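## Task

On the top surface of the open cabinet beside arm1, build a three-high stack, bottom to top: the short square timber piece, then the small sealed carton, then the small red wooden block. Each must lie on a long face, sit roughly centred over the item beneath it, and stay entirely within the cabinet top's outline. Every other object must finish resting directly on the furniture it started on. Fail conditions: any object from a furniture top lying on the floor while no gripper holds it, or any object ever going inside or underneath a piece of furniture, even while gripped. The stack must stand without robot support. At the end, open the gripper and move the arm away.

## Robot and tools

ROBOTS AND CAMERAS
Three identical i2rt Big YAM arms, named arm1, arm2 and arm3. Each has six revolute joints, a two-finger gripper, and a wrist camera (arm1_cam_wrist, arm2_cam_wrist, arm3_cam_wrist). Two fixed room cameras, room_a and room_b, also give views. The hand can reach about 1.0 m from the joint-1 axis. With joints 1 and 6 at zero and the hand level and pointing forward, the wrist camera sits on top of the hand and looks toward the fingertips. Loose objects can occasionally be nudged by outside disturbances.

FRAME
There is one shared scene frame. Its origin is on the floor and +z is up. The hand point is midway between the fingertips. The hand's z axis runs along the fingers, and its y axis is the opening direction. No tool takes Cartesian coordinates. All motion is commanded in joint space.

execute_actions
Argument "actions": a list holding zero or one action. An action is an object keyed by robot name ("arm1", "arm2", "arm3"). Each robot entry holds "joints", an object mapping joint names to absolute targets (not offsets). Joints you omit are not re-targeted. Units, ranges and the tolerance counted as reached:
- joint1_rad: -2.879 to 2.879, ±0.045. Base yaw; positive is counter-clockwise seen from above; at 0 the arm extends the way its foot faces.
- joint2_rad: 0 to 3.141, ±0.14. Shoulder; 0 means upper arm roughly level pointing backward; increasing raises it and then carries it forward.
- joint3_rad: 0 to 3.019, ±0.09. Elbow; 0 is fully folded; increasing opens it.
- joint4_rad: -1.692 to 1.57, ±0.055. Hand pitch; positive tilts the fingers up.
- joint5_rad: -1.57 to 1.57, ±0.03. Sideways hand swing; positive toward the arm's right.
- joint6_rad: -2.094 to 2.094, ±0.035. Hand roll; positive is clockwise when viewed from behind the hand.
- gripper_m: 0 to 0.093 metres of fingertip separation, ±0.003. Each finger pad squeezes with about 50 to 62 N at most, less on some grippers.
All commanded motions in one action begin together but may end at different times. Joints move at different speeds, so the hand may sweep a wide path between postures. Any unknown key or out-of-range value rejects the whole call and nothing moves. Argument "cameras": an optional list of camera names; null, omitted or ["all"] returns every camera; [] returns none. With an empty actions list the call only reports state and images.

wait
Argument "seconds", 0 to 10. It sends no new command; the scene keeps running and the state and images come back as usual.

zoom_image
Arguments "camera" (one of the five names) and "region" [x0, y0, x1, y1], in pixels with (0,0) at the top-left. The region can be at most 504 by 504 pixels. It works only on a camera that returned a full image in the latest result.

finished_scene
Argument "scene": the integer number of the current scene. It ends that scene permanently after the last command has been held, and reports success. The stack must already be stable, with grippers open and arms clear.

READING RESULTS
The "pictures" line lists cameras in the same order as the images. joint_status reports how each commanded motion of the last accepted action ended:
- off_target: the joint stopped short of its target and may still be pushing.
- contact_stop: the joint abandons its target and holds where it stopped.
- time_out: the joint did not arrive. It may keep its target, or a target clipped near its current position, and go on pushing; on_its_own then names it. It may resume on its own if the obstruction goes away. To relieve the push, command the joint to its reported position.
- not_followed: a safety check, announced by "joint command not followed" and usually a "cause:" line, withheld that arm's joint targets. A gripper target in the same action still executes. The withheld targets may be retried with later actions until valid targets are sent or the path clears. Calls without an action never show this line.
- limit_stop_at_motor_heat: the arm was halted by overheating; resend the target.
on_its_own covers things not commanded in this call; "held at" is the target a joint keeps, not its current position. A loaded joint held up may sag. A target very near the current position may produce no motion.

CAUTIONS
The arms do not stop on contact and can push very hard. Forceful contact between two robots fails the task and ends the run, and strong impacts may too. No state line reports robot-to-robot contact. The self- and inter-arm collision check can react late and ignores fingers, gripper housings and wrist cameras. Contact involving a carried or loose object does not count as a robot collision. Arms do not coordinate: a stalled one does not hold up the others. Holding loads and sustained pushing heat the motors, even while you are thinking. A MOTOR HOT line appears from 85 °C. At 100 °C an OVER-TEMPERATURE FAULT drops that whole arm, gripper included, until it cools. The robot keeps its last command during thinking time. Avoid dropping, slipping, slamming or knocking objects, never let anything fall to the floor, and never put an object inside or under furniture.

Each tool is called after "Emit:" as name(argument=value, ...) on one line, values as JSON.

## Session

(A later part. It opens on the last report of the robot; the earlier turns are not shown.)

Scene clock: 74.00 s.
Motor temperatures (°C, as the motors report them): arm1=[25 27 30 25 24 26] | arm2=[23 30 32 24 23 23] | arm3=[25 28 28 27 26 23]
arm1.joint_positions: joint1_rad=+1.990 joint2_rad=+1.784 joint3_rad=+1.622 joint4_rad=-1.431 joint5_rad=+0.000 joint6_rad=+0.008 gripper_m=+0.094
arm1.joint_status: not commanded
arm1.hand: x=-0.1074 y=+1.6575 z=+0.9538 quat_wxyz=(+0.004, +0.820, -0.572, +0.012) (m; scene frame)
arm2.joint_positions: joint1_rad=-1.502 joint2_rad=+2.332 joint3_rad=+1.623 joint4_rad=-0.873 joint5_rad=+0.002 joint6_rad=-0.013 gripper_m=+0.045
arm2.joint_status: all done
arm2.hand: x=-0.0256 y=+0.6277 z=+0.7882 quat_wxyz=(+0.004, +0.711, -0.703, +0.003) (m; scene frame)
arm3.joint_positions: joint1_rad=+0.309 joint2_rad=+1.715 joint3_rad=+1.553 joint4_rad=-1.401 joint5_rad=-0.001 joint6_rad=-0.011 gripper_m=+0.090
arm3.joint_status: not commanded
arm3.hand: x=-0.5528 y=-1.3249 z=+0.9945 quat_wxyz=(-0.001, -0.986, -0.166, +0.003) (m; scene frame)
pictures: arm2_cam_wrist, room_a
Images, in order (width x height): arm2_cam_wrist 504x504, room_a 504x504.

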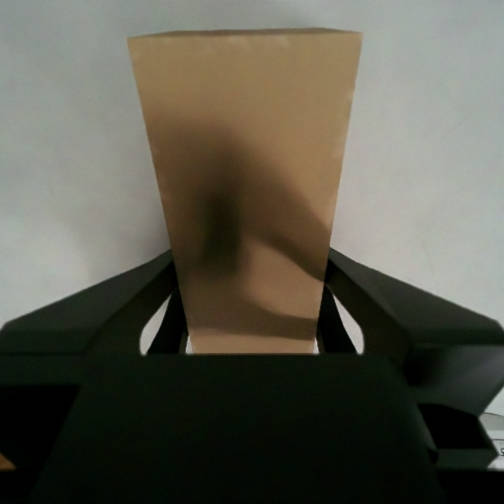

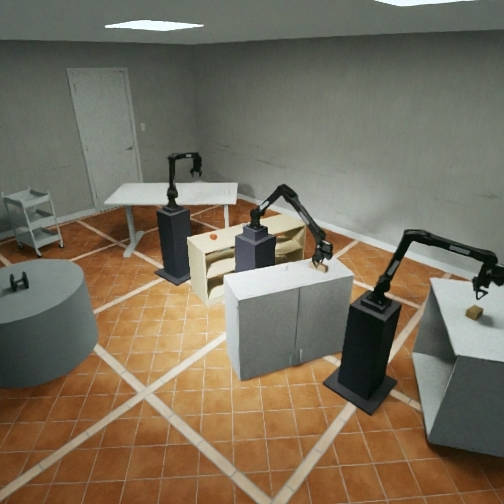

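Emit:
execute_actions(actions=[{"arm2":{"joints":{"gripper_m":0.09}}}], cameras=["arm2_cam_wrist"])

Scene clock: 74.80 s.
Motor temperatures (°C, as the motors report them): arm1=[25 27 30 25 24 26] | arm2=[23 30 32 24 23 23] | arm3=[25 28 28 27 26 23]
arm1.joint_positions: joint1_rad=+1.990 joint2_rad=+1.784 joint3_rad=+1.622 joint4_rad=-1.431 joint5_rad=+0.000 joint6_rad=+0.008 gripper_m=+0.094
arm1.joint_status: not commanded
arm1.hand: x=-0.1074 y=+1.6575 z=+0.9538 quat_wxyz=(+0.004, +0.820, -0.572, +0.012) (m; scene frame)
arm2.joint_positions: joint1_rad=-1.502 joint2_rad=+2.332 joint3_rad=+1.623 joint4_rad=-0.873 joint5_rad=+0.002 joint6_rad=-0.013 gripper_m=+0.090
arm2.joint_status: all done
arm2.hand: x=-0.0256 y=+0.6277 z=+0.7882 quat_wxyz=(+0.004, +0.711, -0.703, +0.003) (m; scene frame)
arm3.joint_positions: joint1_rad=+0.309 joint2_rad=+1.715 joint3_rad=+1.553 joint4_rad=-1.401 joint5_rad=-0.001 joint6_rad=-0.011 gripper_m=+0.090
arm3.joint_status: not commanded
arm3.hand: x=-0.5528 y=-1.3249 z=+0.9945 quat_wxyz=(-0.001, -0.986, -0.166, +0.003) (m; scene frame)
pictures: arm2_cam_wrist
Images, in order (width x height): arm2_cam_wrist 504x504.

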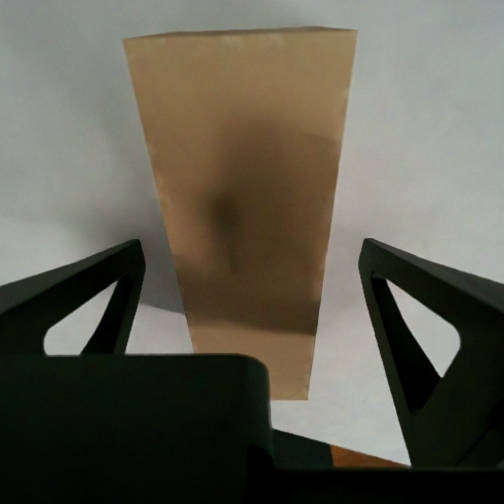

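Emit:
execute_actions(actions=[{"arm1":{"joints":{"joint1_rad":0.2,"joint2_rad":1.66,"joint3_rad":1.6,"joint4_rad":-1.489,"joint6_rad":-0.2}},"arm2":{"joints":{"joint2_rad":1.57,"joint3_rad":1.34,"joint4_rad":-1.32}}}], cameras=["room_a"])

Emit:
execute_actions(actions=[{"arm1":{"joints":{"joint1_rad":-1.707}},"arm2":{"joints":{"joint1_rad":1.544,"joint6_rad":-0.14}}}], cameras=["arm1_cam_wrist","arm2_cam_wrist","room_a"])

Scene clock: 77.73 s.
Motor temperatures (°C, as the motors report them): arm1=[25 27 30 25 24 26] | arm2=[23 30 32 24 23 23] | arm3=[25 28 28 27 26 23]
arm1.joint_positions: joint1_rad=+0.193 joint2_rad=+1.669 joint3_rad=+1.595 joint4_rad=-1.480 joint5_rad=+0.000 joint6_rad=-0.191 gripper_m=+0.094
arm1.joint_status: all done
arm1.hand: x=+0.5890 y=+1.2200 z=+1.0069 quat_wxyz=(-0.012, +0.162, -0.987, +0.001) (m; scene frame)
arm2.joint_positions: joint1_rad=-1.502 joint2_rad=+1.571 joint3_rad=+1.347 joint4_rad=-1.309 joint5_rad=+0.002 joint6_rad=-0.013 gripper_m=+0.090
arm2.joint_status: all done
arm2.hand: x=-0.0247 y=+0.4793 z=+1.1037 quat_wxyz=(-0.013, +0.711, -0.703, -0.015) (m; scene frame)
arm3.joint_positions: joint1_rad=+0.309 joint2_rad=+1.715 joint3_rad=+1.553 joint4_rad=-1.401 joint5_rad=-0.001 joint6_rad=-0.011 gripper_m=+0.090
arm3.joint_status: not commanded
arm3.hand: x=-0.5528 y=-1.3249 z=+0.9945 quat_wxyz=(-0.001, -0.986, -0.166, +0.003) (m; scene frame)
pictures: room_a
Images, in order (width x height): room_a 504x504.

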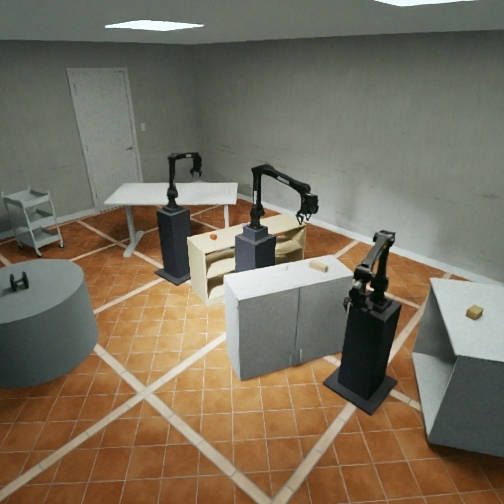

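Scene clock: 80.30 s.
Motor temperatures (°C, as the motors report them): arm1=[25 27 30 25 24 26] | arm2=[23 29 32 24 23 23] | arm3=[25 28 28 27 26 23]
arm1.joint_positions: joint1_rad=-1.714 joint2_rad=+1.669 joint3_rad=+1.595 joint4_rad=-1.480 joint5_rad=+0.000 joint6_rad=-0.193 gripper_m=+0.094
arm1.joint_status: all done
arm1.hand: x=-0.0209 y=+0.6511 z=+1.0019 quat_wxyz=(-0.007, -0.710, -0.704, +0.004) (m; scene frame)
arm2.joint_positions: joint1_rad=+1.551 joint2_rad=+1.578 joint3_rad=+1.347 joint4_rad=-1.309 joint5_rad=+0.001 joint6_rad=-0.126 gripper_m=+0.090
arm2.joint_status: all done
arm2.hand: x=-0.0697 y=-0.4621 z=+1.0995 quat_wxyz=(+0.008, +0.694, +0.719, -0.013) (m; scene frame)
arm3.joint_positions: joint1_rad=+0.309 joint2_rad=+1.715 joint3_rad=+1.553 joint4_rad=-1.401 joint5_rad=-0.001 joint6_rad=-0.011 gripper_m=+0.090
arm3.joint_status: not commanded
arm3.hand: x=-0.5528 y=-1.3249 z=+0.9945 quat_wxyz=(-0.001, -0.986, -0.166, +0.003) (m; scene frame)
pictures: arm1_cam_wrist, arm2_cam_wrist, room_a
Images, in order (width x height): arm1_cam_wrist 504x504, arm2_cam_wrist 504x504, room_a 504x504.

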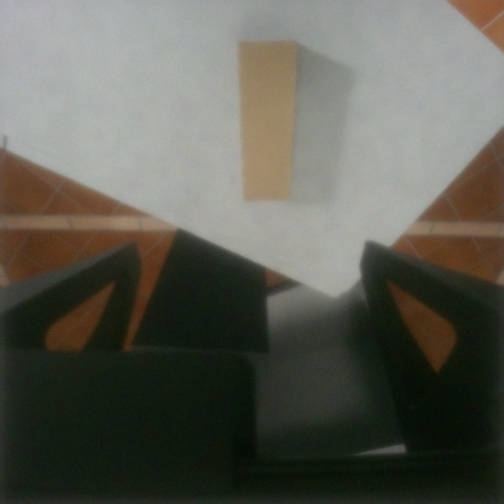

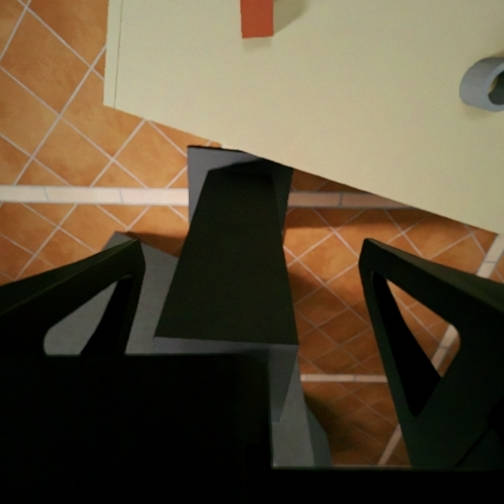

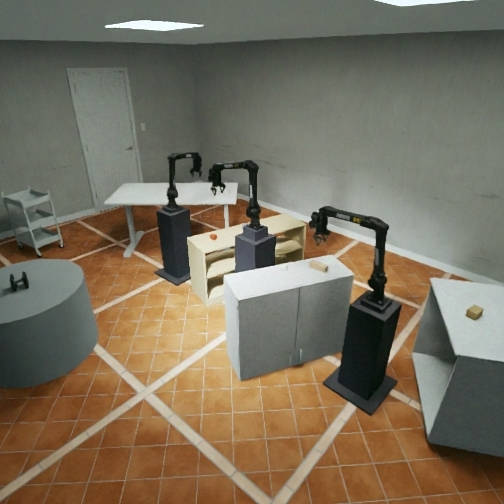

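Emit:
execute_actions(actions=[{"arm1":{"joints":{"joint1_rad":-1.735,"joint2_rad":1.855,"joint3_rad":1.34,"joint4_rad":-1.035}},"arm2":{"joints":{"joint2_rad":2.49,"joint3_rad":1.575,"joint4_rad":-0.63}}}], cameras=["arm1_cam_wrist","arm2_cam_wrist","room_a"])

Scene clock: 83.00 s.
Motor temperatures (°C, as the motors report them): arm1=[25 27 30 25 24 26] | arm2=[23 29 32 24 23 23] | arm3=[25 28 28 27 26 23]
arm1.joint_positions: joint1_rad=-1.726 joint2_rad=+1.877 joint3_rad=+1.317 joint4_rad=-1.045 joint5_rad=+0.000 joint6_rad=-0.193 gripper_m=+0.094
arm1.joint_status: all done
arm1.hand: x=-0.0261 y=+0.6479 z=+0.7982 quat_wxyz=(+0.006, -0.714, -0.700, -0.017) (m; scene frame)
arm2.joint_positions: joint1_rad=+1.551 joint2_rad=+2.498 joint3_rad=+1.563 joint4_rad=-0.642 joint5_rad=+0.001 joint6_rad=-0.126 gripper_m=+0.090
arm2.joint_status: all done
arm2.hand: x=-0.0821 y=-0.5800 z=+0.6739 quat_wxyz=(-0.004, +0.694, +0.720, +0.001) (m; scene frame)
arm3.joint_positions: joint1_rad=+0.309 joint2_rad=+1.715 joint3_rad=+1.553 joint4_rad=-1.401 joint5_rad=-0.001 joint6_rad=-0.011 gripper_m=+0.090
arm3.joint_status: not commanded
arm3.hand: x=-0.5528 y=-1.3249 z=+0.9945 quat_wxyz=(-0.001, -0.986, -0.166, +0.003) (m; scene frame)
pictures: arm1_cam_wrist, arm2_cam_wrist, room_a
Images, in order (width x height): arm1_cam_wrist 504x504, arm2_cam_wrist 504x504, room_a 504x504.

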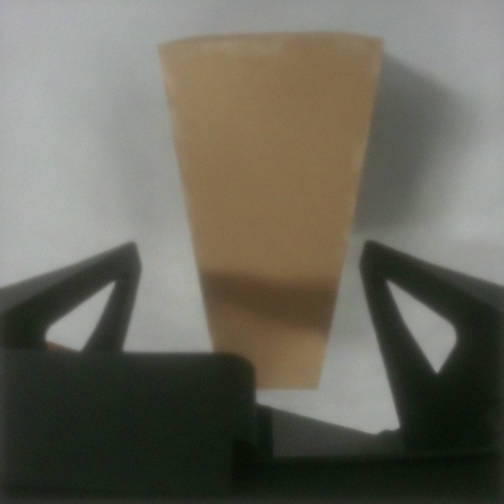

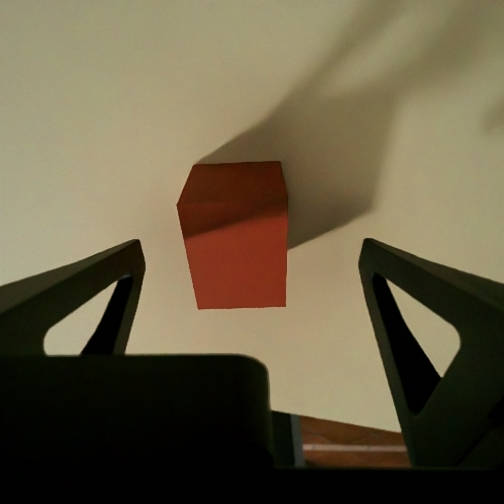

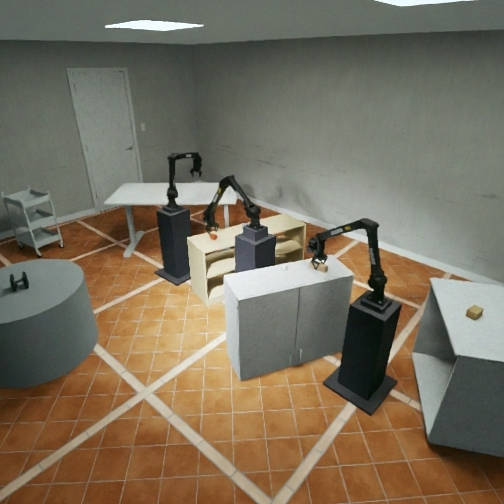

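Emit:
execute_actions(actions=[{"arm1":{"joints":{"gripper_m":0.03}},"arm2":{"joints":{"joint2_rad":2.54,"joint4_rad":-0.61}}}], cameras=["arm1_cam_wrist","arm2_cam_wrist"])

Scene clock: 84.13 s.
Motor temperatures (°C, as the motors report them): arm1=[25 28 30 25 24 26] | arm2=[23 30 31 24 23 23] | arm3=[25 28 28 27 26 23]
arm1.joint_positions: joint1_rad=-1.726 joint2_rad=+1.877 joint3_rad=+1.317 joint4_rad=-1.045 joint5_rad=+0.001 joint6_rad=-0.194 gripper_m=+0.046
arm1.joint_status: gripper_m off_target (ended at +0.046, target +0.030)
arm1.hand: x=-0.0264 y=+0.6479 z=+0.7982 quat_wxyz=(+0.006, -0.714, -0.700, -0.017) (m; scene frame)
arm2.joint_positions: joint1_rad=+1.551 joint2_rad=+2.543 joint3_rad=+1.563 joint4_rad=-0.622 joint5_rad=+0.001 joint6_rad=-0.126 gripper_m=+0.090
arm2.joint_status: all done
arm2.hand: x=-0.0810 y=-0.5672 z=+0.6485 quat_wxyz=(-0.012, +0.694, +0.719, +0.011) (m; scene frame)
arm3.joint_positions: joint1_rad=+0.309 joint2_rad=+1.715 joint3_rad=+1.553 joint4_rad=-1.401 joint5_rad=-0.001 joint6_rad=-0.011 gripper_m=+0.090
arm3.joint_status: not commanded
arm3.hand: x=-0.5528 y=-1.3249 z=+0.9945 quat_wxyz=(-0.001, -0.986, -0.166, +0.003) (m; scene frame)
pictures: arm1_cam_wrist, arm2_cam_wrist
Images, in order (width x height): arm1_cam_wrist 504x504, arm2_cam_wrist 504x504.

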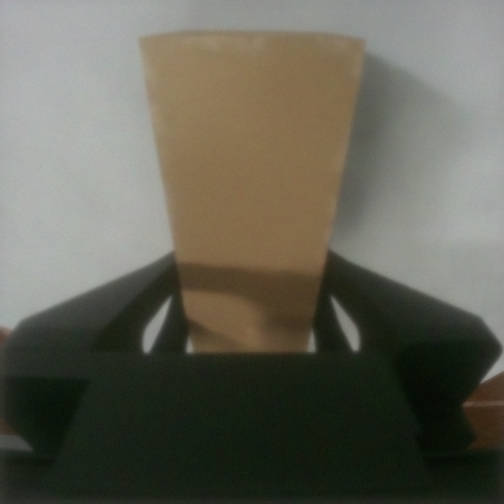

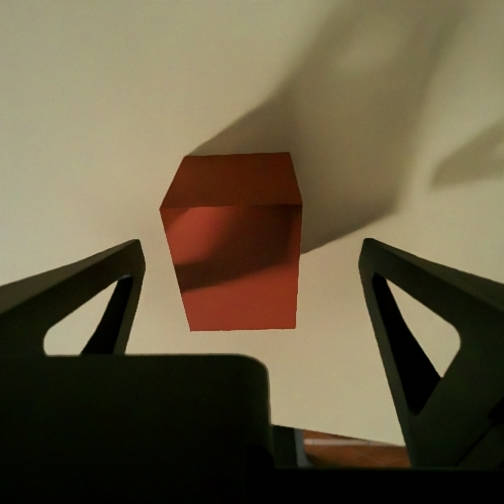

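Emit:
execute_actions(actions=[{"arm1":{"joints":{"joint2_rad":1.66}},"arm2":{"joints":{"gripper_m":0.028}}}], cameras=["arm2_cam_wrist"])

Scene clock: 85.53 s.
Motor temperatures (°C, as the motors report them): arm1=[25 28 31 25 24 26] | arm2=[23 30 31 24 23 23] | arm3=[25 28 28 27 26 23]
arm1.joint_positions: joint1_rad=-1.726 joint2_rad=+1.654 joint3_rad=+1.317 joint4_rad=-1.044 joint5_rad=+0.001 joint6_rad=-0.194 gripper_m=+0.046
arm1.joint_status: all done
arm1.hand: x=-0.0299 y=+0.6364 z=+0.9100 quat_wxyz=(-0.055, -0.711, -0.696, +0.076) (m; scene frame)
arm2.joint_positions: joint1_rad=+1.551 joint2_rad=+2.543 joint3_rad=+1.563 joint4_rad=-0.622 joint5_rad=+0.000 joint6_rad=-0.126 gripper_m=+0.044
arm2.joint_status: gripper_m off_target (ended at +0.044, target +0.028)
arm2.hand: x=-0.0809 y=-0.5673 z=+0.6485 quat_wxyz=(-0.011, +0.694, +0.719, +0.011) (m; scene frame)
arm3.joint_positions: joint1_rad=+0.309 joint2_rad=+1.715 joint3_rad=+1.553 joint4_rad=-1.401 joint5_rad=-0.001 joint6_rad=-0.011 gripper_m=+0.090
arm3.joint_status: not commanded
arm3.hand: x=-0.5528 y=-1.3249 z=+0.9945 quat_wxyz=(-0.001, -0.986, -0.166, +0.003) (m; scene frame)
pictures: arm2_cam_wrist
Images, in order (width x height): arm2_cam_wrist 504x504.

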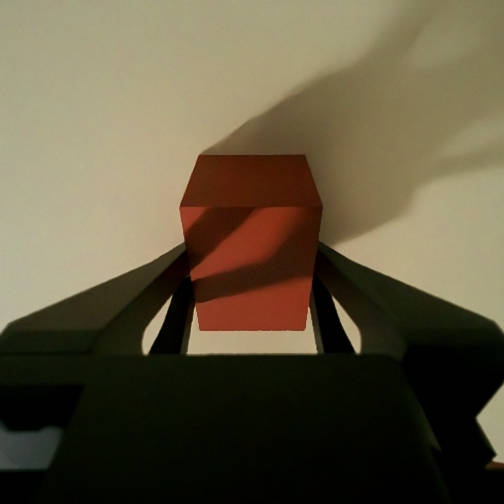

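Emit:
execute_actions(actions=[{"arm1":{"joints":{"joint1_rad":2.333,"joint2_rad":1.66,"joint3_rad":1.6,"joint4_rad":-1.489,"joint6_rad":0}},"arm2":{"joints":{"joint2_rad":1.9}}}], cameras=["arm1_cam_wrist","room_a"])

Scene clock: 89.30 s.
Motor temperatures (°C, as the motors report them): arm1=[25 28 31 25 24 26] | arm2=[23 30 31 24 23 23] | arm3=[25 28 28 27 26 23]
arm1.joint_positions: joint1_rad=+2.340 joint2_rad=+1.674 joint3_rad=+1.561 joint4_rad=-1.481 joint5_rad=-0.002 joint6_rad=-0.008 gripper_m=+0.046
arm1.joint_status: all done
arm1.hand: x=-0.2453 y=+1.5330 z=+0.9850 quat_wxyz=(+0.004, +0.910, -0.413, +0.014) (m; scene frame)
arm2.joint_positions: joint1_rad=+1.551 joint2_rad=+1.922 joint3_rad=+1.563 joint4_rad=-0.617 joint5_rad=+0.000 joint6_rad=-0.126 gripper_m=+0.044
arm2.joint_status: all done
arm2.hand: x=-0.0915 y=-0.7005 z=+1.0484 quat_wxyz=(+0.182, +0.664, +0.688, -0.229) (m; scene frame)
arm3.joint_positions: joint1_rad=+0.309 joint2_rad=+1.715 joint3_rad=+1.553 joint4_rad=-1.401 joint5_rad=-0.001 joint6_rad=-0.011 gripper_m=+0.090
arm3.joint_status: not commanded
arm3.hand: x=-0.5528 y=-1.3249 z=+0.9945 quat_wxyz=(-0.001, -0.986, -0.166, +0.003) (m; scene frame)
pictures: arm1_cam_wrist, room_a
Images, in order (width x height): arm1_cam_wrist 504x504, room_a 504x504.

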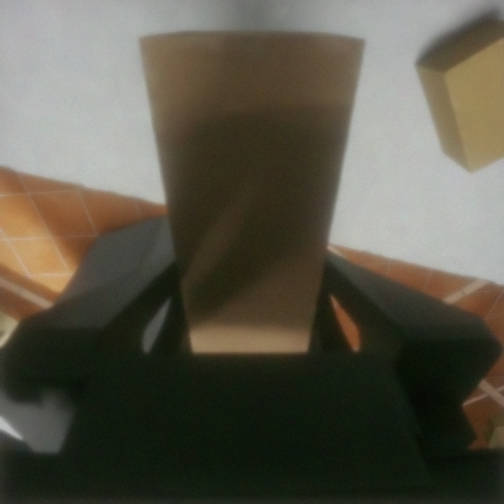

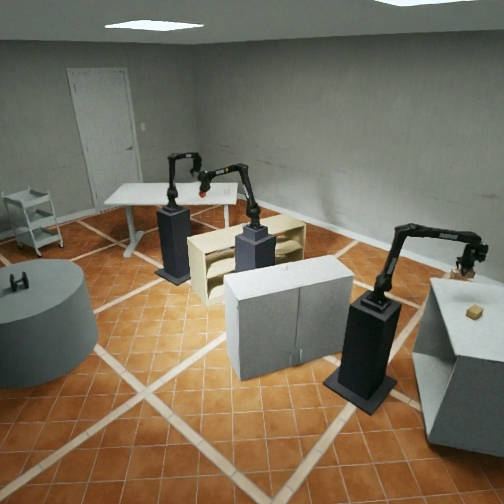

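Emit:
execute_actions(actions=[{"arm1":{"joints":{"joint2_rad":1.98,"joint3_rad":1.71,"joint4_rad":-1.26}},"arm2":{"joints":{"joint1_rad":-1.495,"joint2_rad":1.6,"joint3_rad":1.36,"joint4_rad":-1.32,"joint6_rad":0}}}], cameras=["arm1_cam_wrist","arm2_cam_wrist","room_a"])

Scene clock: 92.30 s.
Motor temperatures (°C, as the motors report them): arm1=[25 28 32 25 24 26] | arm2=[23 30 31 24 23 23] | arm3=[25 28 28 27 26 23]
arm1.joint_positions: joint1_rad=+2.340 joint2_rad=+2.020 joint3_rad=+1.676 joint4_rad=-1.268 joint5_rad=-0.002 joint6_rad=-0.008 gripper_m=+0.046
arm1.joint_status: all done
arm1.hand: x=-0.3056 y=+1.6045 z=+0.8403 quat_wxyz=(+0.008, +0.910, -0.413, +0.022) (m; scene frame)
arm2.joint_positions: joint1_rad=-1.503 joint2_rad=+1.615 joint3_rad=+1.367 joint4_rad=-1.308 joint5_rad=+0.000 joint6_rad=-0.014 gripper_m=+0.044
arm2.joint_status: all done
arm2.hand: x=-0.0245 y=+0.4882 z=+1.0909 quat_wxyz=(-0.004, +0.711, -0.703, -0.007) (m; scene frame)
arm3.joint_positions: joint1_rad=+0.309 joint2_rad=+1.715 joint3_rad=+1.553 joint4_rad=-1.401 joint5_rad=-0.001 joint6_rad=-0.011 gripper_m=+0.090
arm3.joint_status: not commanded
arm3.hand: x=-0.5528 y=-1.3249 z=+0.9945 quat_wxyz=(-0.001, -0.986, -0.166, +0.003) (m; scene frame)
pictures: arm1_cam_wrist, arm2_cam_wrist, room_a
Images, in order (width x height): arm1_cam_wrist 504x504, arm2_cam_wrist 504x504, room_a 504x504.

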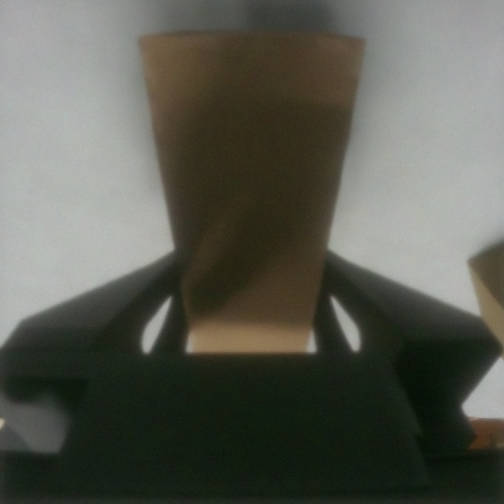

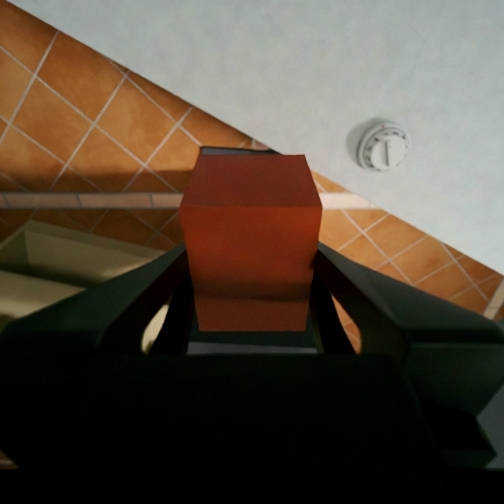

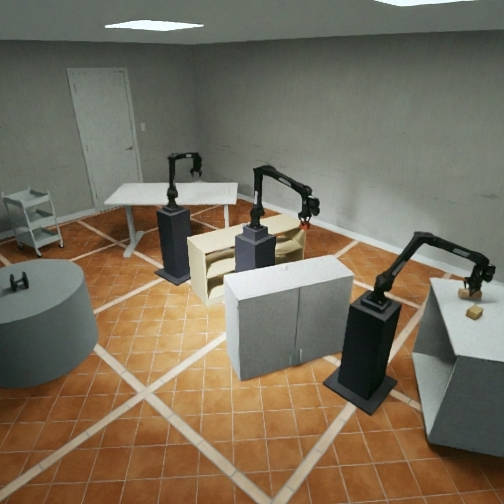

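Emit:
execute_actions(actions=[{"arm1":{"joints":{"joint2_rad":2.045,"joint4_rad":-1.2}},"arm2":{"joints":{"joint2_rad":2.24,"joint3_rad":1.66,"joint4_rad":-0.94}}}], cameras=["arm1_cam_wrist","arm2_cam_wrist","room_a"])

Emit:
zoom_image(camera="room_a", region=[400, 220, 504, 340])

Scene clock: 94.37 s.
Motor temperatures (°C, as the motors report them): arm1=[25 28 32 25 24 26] | arm2=[23 30 31 24 23 23] | arm3=[25 28 29 27 26 23]
arm1.joint_positions: joint1_rad=+2.340 joint2_rad=+2.037 joint3_rad=+1.676 joint4_rad=-1.211 joint5_rad=-0.002 joint6_rad=-0.008 gripper_m=+0.046
arm1.joint_status: all done
arm1.hand: x=-0.3139 y=+1.6143 z=+0.8301 quat_wxyz=(+0.000, +0.911, -0.413, +0.004) (m; scene frame)
arm2.joint_positions: joint1_rad=-1.503 joint2_rad=+2.253 joint3_rad=+1.627 joint4_rad=-0.953 joint5_rad=+0.000 joint6_rad=-0.014 gripper_m=+0.044
arm2.joint_status: all done
arm2.hand: x=-0.0250 y=+0.6293 z=+0.8371 quat_wxyz=(+0.003, +0.711, -0.703, +0.001) (m; scene frame)
arm3.joint_positions: joint1_rad=+0.309 joint2_rad=+1.715 joint3_rad=+1.553 joint4_rad=-1.401 joint5_rad=-0.001 joint6_rad=-0.011 gripper_m=+0.090
arm3.joint_status: not commanded
arm3.hand: x=-0.5528 y=-1.3249 z=+0.9945 quat_wxyz=(-0.001, -0.986, -0.166, +0.003) (m; scene frame)
pictures: arm1_cam_wrist, arm2_cam_wrist, room_a
Images, in order (width x height): arm1_cam_wrist 504x504, arm2_cam_wrist 504x504, room_a 504x504.

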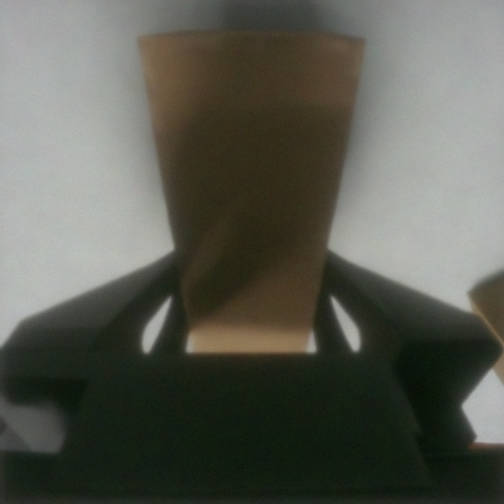

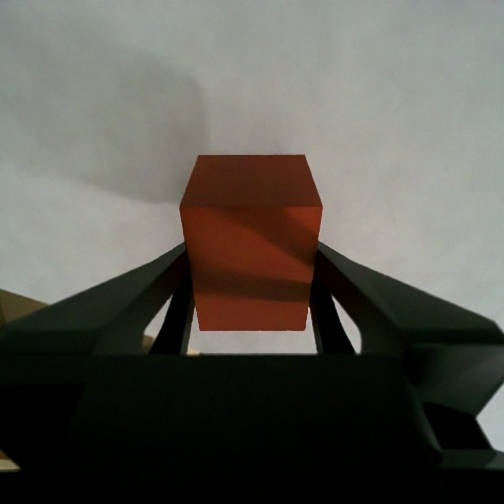

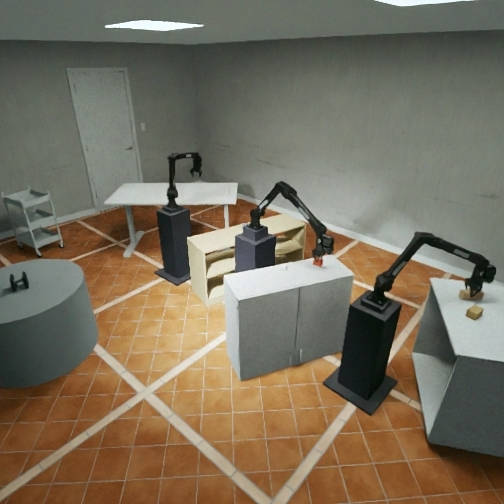

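Region (400, 220, 504, 340) of room_a's 504x504 image, scaled by 4.200, with more detail than that image has; it fills the left 437 columns of this view, and the rest is white.

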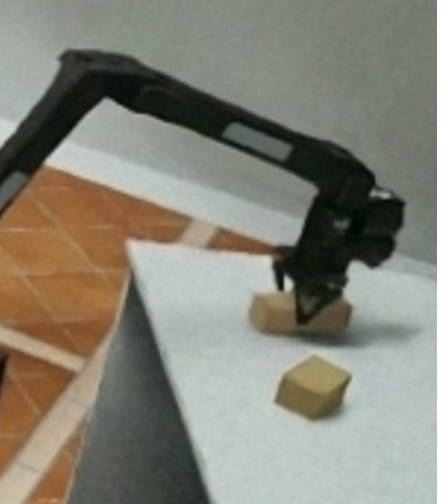

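Emit:
execute_actions(actions=[{"arm1":{"joints":{"joint2_rad":2.075,"joint4_rad":-1.165}},"arm2":{"joints":{"joint2_rad":2.295,"joint4_rad":-0.89}}}], cameras=["arm1_cam_wrist","arm2_cam_wrist","room_a"])

Emit:
zoom_image(camera="room_a", region=[400, 220, 504, 340])

Scene clock: 95.50 s.
Motor temperatures (°C, as the motors report them): arm1=[25 28 32 25 24 26] | arm2=[23 30 32 24 23 23] | arm3=[25 28 29 27 26 23]
arm1.joint_positions: joint1_rad=+2.340 joint2_rad=+2.056 joint3_rad=+1.676 joint4_rad=-1.177 joint5_rad=-0.002 joint6_rad=-0.007 gripper_m=+0.046
arm1.joint_status: all done
arm1.hand: x=-0.3182 y=+1.6193 z=+0.8191 quat_wxyz=(-0.004, +0.910, -0.414, -0.003) (m; scene frame)
arm2.joint_positions: joint1_rad=-1.503 joint2_rad=+2.306 joint3_rad=+1.627 joint4_rad=-0.903 joint5_rad=+0.000 joint6_rad=-0.014 gripper_m=+0.044
arm2.joint_status: all done
arm2.hand: x=-0.0251 y=+0.6291 z=+0.8052 quat_wxyz=(+0.005, +0.711, -0.703, +0.002) (m; scene frame)
arm3.joint_positions: joint1_rad=+0.309 joint2_rad=+1.715 joint3_rad=+1.553 joint4_rad=-1.401 joint5_rad=-0.001 joint6_rad=-0.011 gripper_m=+0.090
arm3.joint_status: not commanded
arm3.hand: x=-0.5528 y=-1.3249 z=+0.9945 quat_wxyz=(-0.001, -0.986, -0.166, +0.003) (m; scene frame)
pictures: arm1_cam_wrist, arm2_cam_wrist, room_a
Images, in order (width x height): arm1_cam_wrist 504x504, arm2_cam_wrist 504x504, room_a 504x504.

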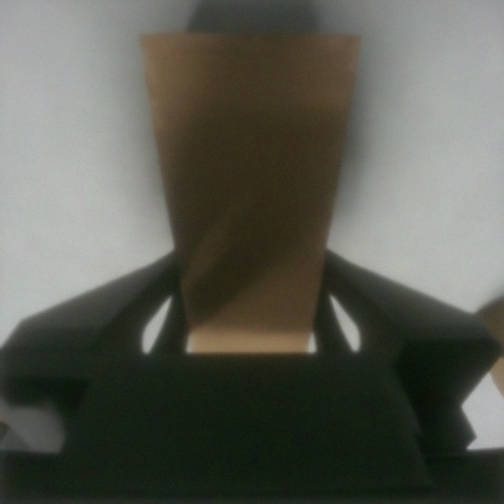

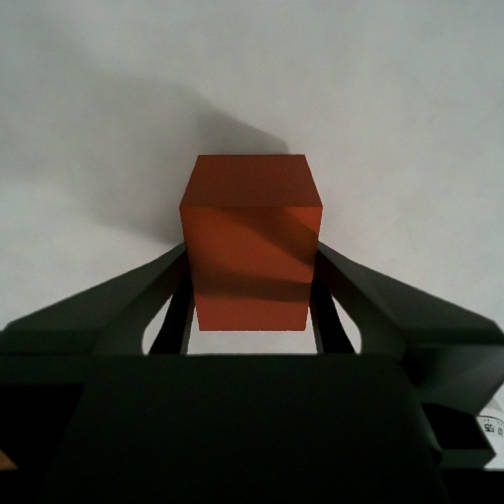

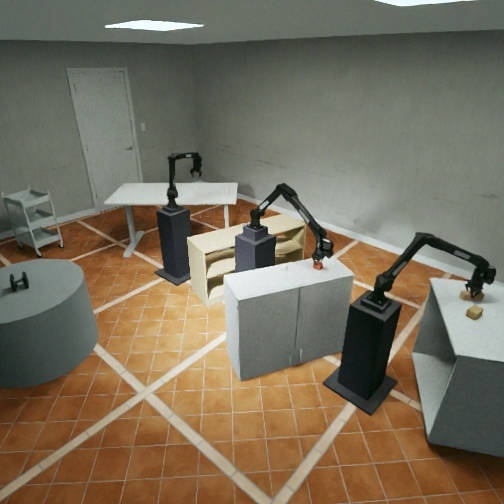

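Region (400, 220, 504, 340) of room_a's 504x504 image, scaled by 4.200, with more detail than that image has; it fills the left 437 columns of this view, and the rest is white.

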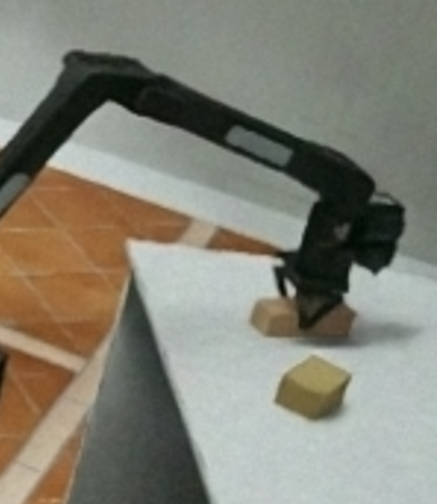

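Emit:
execute_actions(actions=[{"arm1":{"joints":{"joint2_rad":2.056,"gripper_m":0.09}},"arm2":{"joints":{"gripper_m":0.09}}}], cameras=["arm1_cam_wrist","arm2_cam_wrist"])

Scene clock: 96.43 s.
Motor temperatures (°C, as the motors report them): arm1=[25 28 32 25 24 26] | arm2=[23 30 32 24 23 23] | arm3=[25 28 29 27 26 23]
arm1.joint_positions: joint1_rad=+2.340 joint2_rad=+2.056 joint3_rad=+1.676 joint4_rad=-1.176 joint5_rad=-0.002 joint6_rad=-0.007 gripper_m=+0.090
arm1.joint_status: all done
arm1.hand: x=-0.3184 y=+1.6196 z=+0.8191 quat_wxyz=(-0.004, +0.910, -0.414, -0.003) (m; scene frame)
arm2.joint_positions: joint1_rad=-1.503 joint2_rad=+2.306 joint3_rad=+1.627 joint4_rad=-0.903 joint5_rad=+0.000 joint6_rad=-0.014 gripper_m=+0.090
arm2.joint_status: all done
arm2.hand: x=-0.0251 y=+0.6291 z=+0.8052 quat_wxyz=(+0.005, +0.711, -0.703, +0.002) (m; scene frame)
arm3.joint_positions: joint1_rad=+0.309 joint2_rad=+1.715 joint3_rad=+1.553 joint4_rad=-1.401 joint5_rad=-0.001 joint6_rad=-0.011 gripper_m=+0.090
arm3.joint_status: not commanded
arm3.hand: x=-0.5528 y=-1.3249 z=+0.9945 quat_wxyz=(-0.001, -0.986, -0.166, +0.003) (m; scene frame)
pictures: arm1_cam_wrist, arm2_cam_wrist
Images, in order (width x height): arm1_cam_wrist 504x504, arm2_cam_wrist 504x504.

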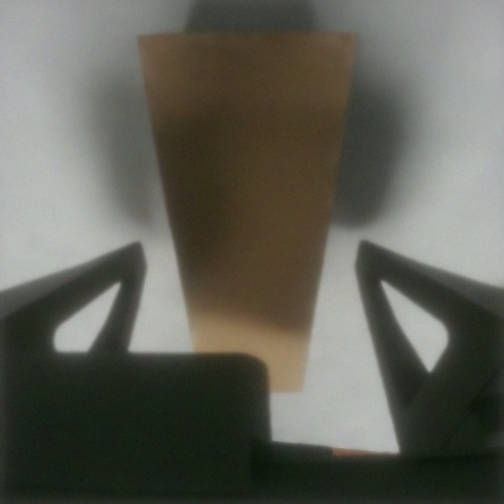

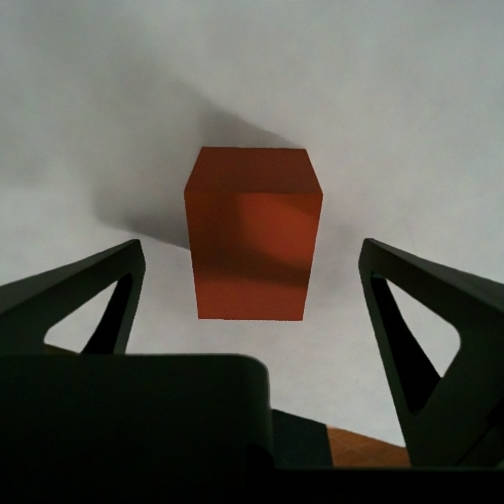

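Emit:
execute_actions(actions=[{"arm1":{"joints":{"joint2_rad":1.83,"joint3_rad":1.67,"joint4_rad":-1.37}},"arm2":{"joints":{"joint2_rad":1.57,"joint3_rad":1.34,"joint4_rad":-1.32}}}], cameras=[])

Emit:
execute_actions(actions=[{"arm1":{"joints":{"joint1_rad":2.017,"joint6_rad":-0.95}},"arm2":{"joints":{"joint1_rad":0.0}}}], cameras=["arm1_cam_wrist","room_a"])

Scene clock: 98.93 s.
Motor temperatures (°C, as the motors report them): arm1=[25 28 32 25 24 26] | arm2=[23 30 32 24 23 23] | arm3=[25 28 29 27 26 23]
arm1.joint_positions: joint1_rad=+2.340 joint2_rad=+1.813 joint3_rad=+1.659 joint4_rad=-1.362 joint5_rad=-0.002 joint6_rad=-0.007 gripper_m=+0.090
arm1.joint_status: all done
arm1.hand: x=-0.2888 y=+1.5839 z=+0.9512 quat_wxyz=(-0.012, +0.910, -0.414, -0.022) (m; scene frame)
arm2.joint_positions: joint1_rad=-1.503 joint2_rad=+1.571 joint3_rad=+1.347 joint4_rad=-1.309 joint5_rad=+0.000 joint6_rad=-0.014 gripper_m=+0.090
arm2.joint_status: all done
arm2.hand: x=-0.0245 y=+0.4793 z=+1.1037 quat_wxyz=(-0.013, +0.711, -0.703, -0.015) (m; scene frame)
arm3.joint_positions: joint1_rad=+0.309 joint2_rad=+1.715 joint3_rad=+1.553 joint4_rad=-1.401 joint5_rad=-0.001 joint6_rad=-0.011 gripper_m=+0.090
arm3.joint_status: not commanded
arm3.hand: x=-0.5528 y=-1.3249 z=+0.9945 quat_wxyz=(-0.001, -0.986, -0.166, +0.003) (m; scene frame)
pictures: none
No camera images: the call's "cameras" was empty. Leave "cameras" out to get every camera's image.

Scene clock: 100.77 s.
Motor temperatures (°C, as the motors report them): arm1=[25 28 32 25 24 26] | arm2=[23 30 31 24 23 23] | arm3=[25 28 29 27 26 23]
arm1.joint_positions: joint1_rad=+2.016 joint2_rad=+1.813 joint3_rad=+1.659 joint4_rad=-1.362 joint5_rad=+0.001 joint6_rad=-0.941 gripper_m=+0.090
arm1.joint_status: all done
arm1.hand: x=-0.1313 y=+1.6799 z=+0.9525 quat_wxyz=(-0.025, +0.992, -0.121, -0.009) (m; scene frame)
arm2.joint_positions: joint1_rad=+0.006 joint2_rad=+1.576 joint3_rad=+1.347 joint4_rad=-1.309 joint5_rad=+0.000 joint6_rad=-0.013 gripper_m=+0.090
arm2.joint_status: all done
arm2.hand: x=-0.4971 y=+0.0388 z=+1.1024 quat_wxyz=(-0.001, +1.000, -0.026, -0.018) (m; scene frame)
arm3.joint_positions: joint1_rad=+0.309 joint2_rad=+1.715 joint3_rad=+1.553 joint4_rad=-1.401 joint5_rad=-0.001 joint6_rad=-0.011 gripper_m=+0.090
arm3.joint_status: not commanded
arm3.hand: x=-0.5528 y=-1.3249 z=+0.9945 quat_wxyz=(-0.001, -0.986, -0.166, +0.003) (m; scene frame)
pictures: arm1_cam_wrist, room_a
Images, in order (width x height): arm1_cam_wrist 504x504, room_a 504x504.

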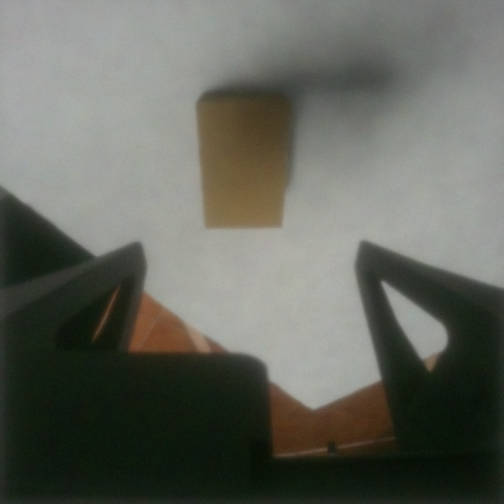

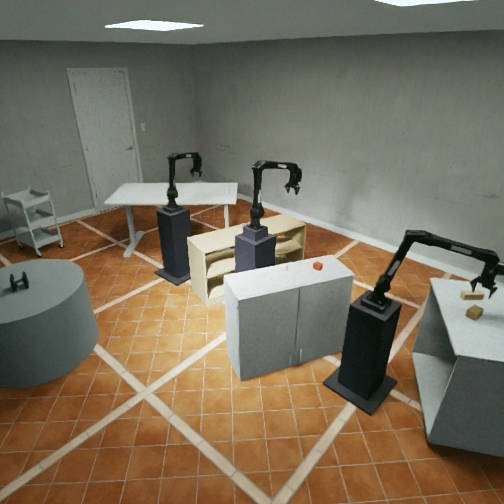

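Emit:
execute_actions(actions=[{"arm1":{"joints":{"joint2_rad":1.915,"joint3_rad":1.525,"joint4_rad":-1.12}}}], cameras=["arm1_cam_wrist","room_a"])

Emit:
zoom_image(camera="room_a", region=[400, 220, 504, 340])

Scene clock: 102.30 s.
Motor temperatures (°C, as the motors report them): arm1=[25 28 32 25 24 26] | arm2=[23 30 31 24 23 23] | arm3=[25 28 29 27 26 23]
arm1.joint_positions: joint1_rad=+2.016 joint2_rad=+1.933 joint3_rad=+1.514 joint4_rad=-1.130 joint5_rad=+0.001 joint6_rad=-0.941 gripper_m=+0.090
arm1.joint_status: all done
arm1.hand: x=-0.1319 y=+1.6838 z=+0.8338 quat_wxyz=(-0.010, +0.993, -0.121, +0.000) (m; scene frame)
arm2.joint_positions: joint1_rad=+0.006 joint2_rad=+1.576 joint3_rad=+1.347 joint4_rad=-1.309 joint5_rad=+0.000 joint6_rad=-0.013 gripper_m=+0.090
arm2.joint_status: not commanded
arm2.hand: x=-0.4971 y=+0.0388 z=+1.1024 quat_wxyz=(-0.001, +1.000, -0.026, -0.018) (m; scene frame)
arm3.joint_positions: joint1_rad=+0.309 joint2_rad=+1.715 joint3_rad=+1.553 joint4_rad=-1.401 joint5_rad=-0.001 joint6_rad=-0.011 gripper_m=+0.090
arm3.joint_status: not commanded
arm3.hand: x=-0.5528 y=-1.3249 z=+0.9945 quat_wxyz=(-0.001, -0.986, -0.166, +0.003) (m; scene frame)
pictures: arm1_cam_wrist, room_a
Images, in order (width x height): arm1_cam_wrist 504x504, room_a 504x504.

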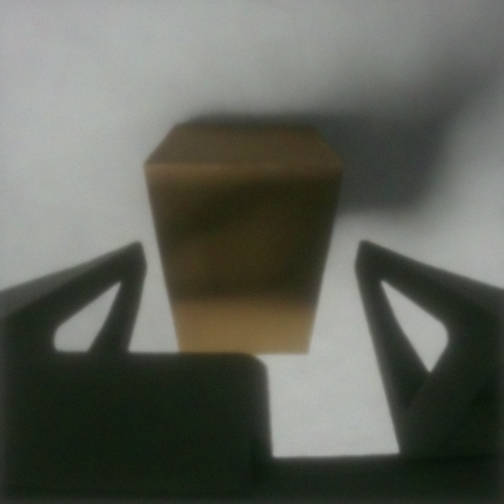

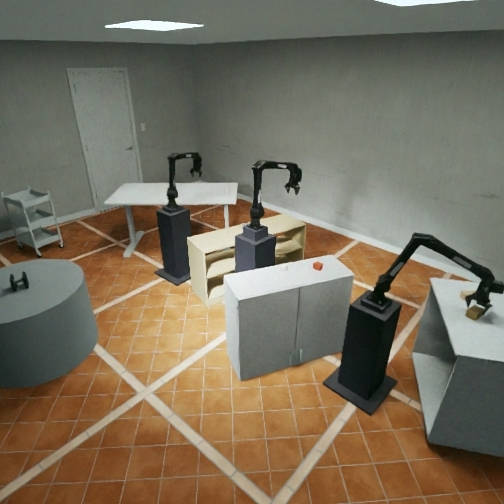

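Region (400, 220, 504, 340) of room_a's 504x504 image, scaled by 4.200, with more detail than that image has; it fills the left 437 columns of this view, and the rest is white.

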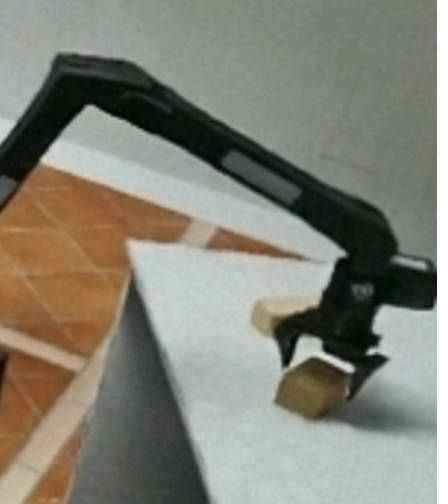

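Emit:
execute_actions(actions=[{"arm1":{"joints":{"joint2_rad":1.965,"joint4_rad":-1.1}}}], cameras=[])

Emit:
execute_actions(actions=[{"arm1":{"joints":{"gripper_m":0.045}}}], cameras=["arm1_cam_wrist"])

Scene clock: 103.50 s.
Motor temperatures (°C, as the motors report them): arm1=[25 28 32 25 24 26] | arm2=[23 30 31 24 23 23] | arm3=[25 28 29 27 26 23]
arm1.joint_positions: joint1_rad=+2.016 joint2_rad=+1.944 joint3_rad=+1.514 joint4_rad=-1.111 joint5_rad=+0.001 joint6_rad=-0.941 gripper_m=+0.090
arm1.joint_status: all done
arm1.hand: x=-0.1334 y=+1.6875 z=+0.8276 quat_wxyz=(-0.014, +0.993, -0.121, -0.002) (m; scene frame)
arm2.joint_positions: joint1_rad=+0.006 joint2_rad=+1.576 joint3_rad=+1.347 joint4_rad=-1.309 joint5_rad=+0.000 joint6_rad=-0.013 gripper_m=+0.090
arm2.joint_status: not commanded
arm2.hand: x=-0.4971 y=+0.0388 z=+1.1024 quat_wxyz=(-0.001, +1.000, -0.026, -0.018) (m; scene frame)
arm3.joint_positions: joint1_rad=+0.309 joint2_rad=+1.715 joint3_rad=+1.553 joint4_rad=-1.401 joint5_rad=-0.001 joint6_rad=-0.011 gripper_m=+0.090
arm3.joint_status: not commanded
arm3.hand: x=-0.5528 y=-1.3249 z=+0.9945 quat_wxyz=(-0.001, -0.986, -0.166, +0.003) (m; scene frame)
pictures: none
No camera images: the call's "cameras" was empty. Leave "cameras" out to get every camera's image.

Scene clock: 104.10 s.
Motor temperatures (°C, as the motors report them): arm1=[25 28 32 25 24 26] | arm2=[23 30 31 24 23 23] | arm3=[25 28 29 27 26 23]
arm1.joint_positions: joint1_rad=+2.016 joint2_rad=+1.944 joint3_rad=+1.514 joint4_rad=-1.109 joint5_rad=+0.001 joint6_rad=-0.942 gripper_m=+0.059
arm1.joint_status: gripper_m off_target (ended at +0.059, target +0.045)
arm1.hand: x=-0.1335 y=+1.6877 z=+0.8276 quat_wxyz=(-0.014, +0.993, -0.121, -0.003) (m; scene frame)
arm2.joint_positions: joint1_rad=+0.006 joint2_rad=+1.576 joint3_rad=+1.347 joint4_rad=-1.309 joint5_rad=+0.000 joint6_rad=-0.013 gripper_m=+0.090
arm2.joint_status: not commanded
arm2.hand: x=-0.4971 y=+0.0388 z=+1.1024 quat_wxyz=(-0.001, +1.000, -0.026, -0.018) (m; scene frame)
arm3.joint_positions: joint1_rad=+0.309 joint2_rad=+1.715 joint3_rad=+1.553 joint4_rad=-1.401 joint5_rad=-0.001 joint6_rad=-0.011 gripper_m=+0.090
arm3.joint_status: not commanded
arm3.hand: x=-0.5528 y=-1.3249 z=+0.9945 quat_wxyz=(-0.001, -0.986, -0.166, +0.003) (m; scene frame)
pictures: arm1_cam_wrist
Images, in order (width x height): arm1_cam_wrist 504x504.

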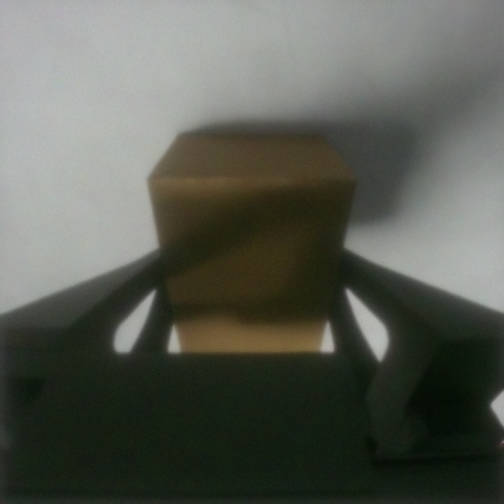

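Emit:
execute_actions(actions=[{"arm1":{"joints":{"joint2_rad":1.90,"joint3_rad":1.78,"joint4_rad":-1.42}}}], cameras=[])

Emit:
execute_actions(actions=[{"arm1":{"joints":{"joint1_rad":2.34,"joint6_rad":0,"joint2_rad":2.0,"joint3_rad":1.91,"joint4_rad":-1.42}}}], cameras=["arm1_cam_wrist","room_a"])

Emit:
zoom_image(camera="room_a", region=[400, 220, 504, 340])

Scene clock: 106.00 s.
Motor temperatures (°C, as the motors report them): arm1=[25 28 32 25 24 26] | arm2=[23 30 31 24 23 23] | arm3=[25 28 29 27 26 23]
arm1.joint_positions: joint1_rad=+2.016 joint2_rad=+1.912 joint3_rad=+1.730 joint4_rad=-1.412 joint5_rad=+0.001 joint6_rad=-0.942 gripper_m=+0.059
arm1.joint_status: all done
arm1.hand: x=-0.1361 y=+1.6920 z=+0.9241 quat_wxyz=(+0.009, +0.993, -0.121, +0.010) (m; scene frame)
arm2.joint_positions: joint1_rad=+0.006 joint2_rad=+1.576 joint3_rad=+1.347 joint4_rad=-1.309 joint5_rad=+0.000 joint6_rad=-0.013 gripper_m=+0.090
arm2.joint_status: not commanded
arm2.hand: x=-0.4971 y=+0.0388 z=+1.1024 quat_wxyz=(-0.001, +1.000, -0.026, -0.018) (m; scene frame)
arm3.joint_positions: joint1_rad=+0.309 joint2_rad=+1.715 joint3_rad=+1.553 joint4_rad=-1.401 joint5_rad=-0.001 joint6_rad=-0.011 gripper_m=+0.090
arm3.joint_status: not commanded
arm3.hand: x=-0.5528 y=-1.3249 z=+0.9945 quat_wxyz=(-0.001, -0.986, -0.166, +0.003) (m; scene frame)
pictures: none
No camera images: the call's "cameras" was empty. Leave "cameras" out to get every camera's image.

Scene clock: 107.83 s.
Motor temperatures (°C, as the motors report them): arm1=[25 29 33 25 24 26] | arm2=[23 30 31 24 23 23] | arm3=[25 29 29 27 26 23]
arm1.joint_positions: joint1_rad=+2.334 joint2_rad=+1.996 joint3_rad=+1.849 joint4_rad=-1.416 joint5_rad=-0.002 joint6_rad=-0.009 gripper_m=+0.059
arm1.joint_status: all done
arm1.hand: x=-0.3184 y=+1.6242 z=+0.9184 quat_wxyz=(-0.003, +0.910, -0.415, +0.000) (m; scene frame)
arm2.joint_positions: joint1_rad=+0.006 joint2_rad=+1.576 joint3_rad=+1.347 joint4_rad=-1.309 joint5_rad=+0.000 joint6_rad=-0.013 gripper_m=+0.090
arm2.joint_status: not commanded
arm2.hand: x=-0.4971 y=+0.0388 z=+1.1024 quat_wxyz=(-0.001, +1.000, -0.026, -0.018) (m; scene frame)
arm3.joint_positions: joint1_rad=+0.309 joint2_rad=+1.715 joint3_rad=+1.553 joint4_rad=-1.401 joint5_rad=-0.001 joint6_rad=-0.011 gripper_m=+0.090
arm3.joint_status: not commanded
arm3.hand: x=-0.5528 y=-1.3249 z=+0.9945 quat_wxyz=(-0.001, -0.986, -0.166, +0.003) (m; scene frame)
pictures: arm1_cam_wrist, room_a
Images, in order (width x height): arm1_cam_wrist 504x504, room_a 504x504.

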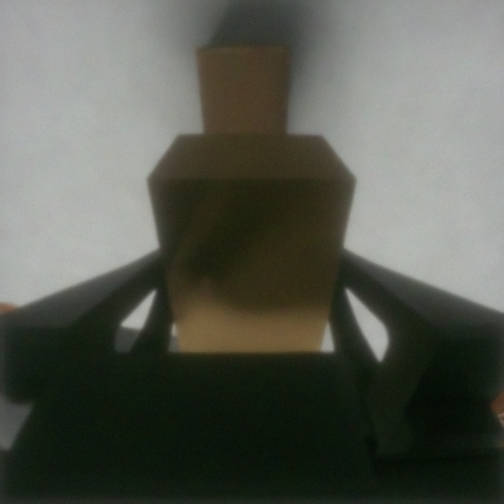

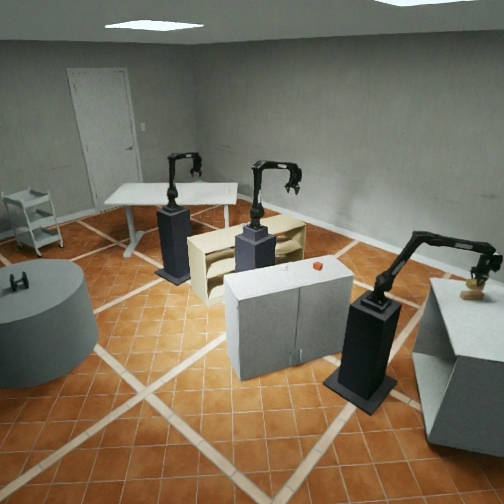

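Region (400, 220, 504, 340) of room_a's 504x504 image, scaled by 4.200, with more detail than that image has; it fills the left 437 columns of this view, and the rest is white.

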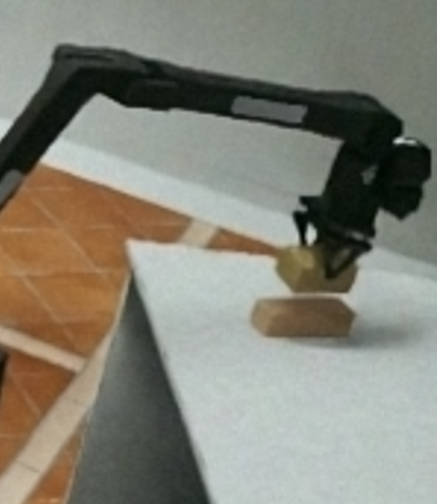

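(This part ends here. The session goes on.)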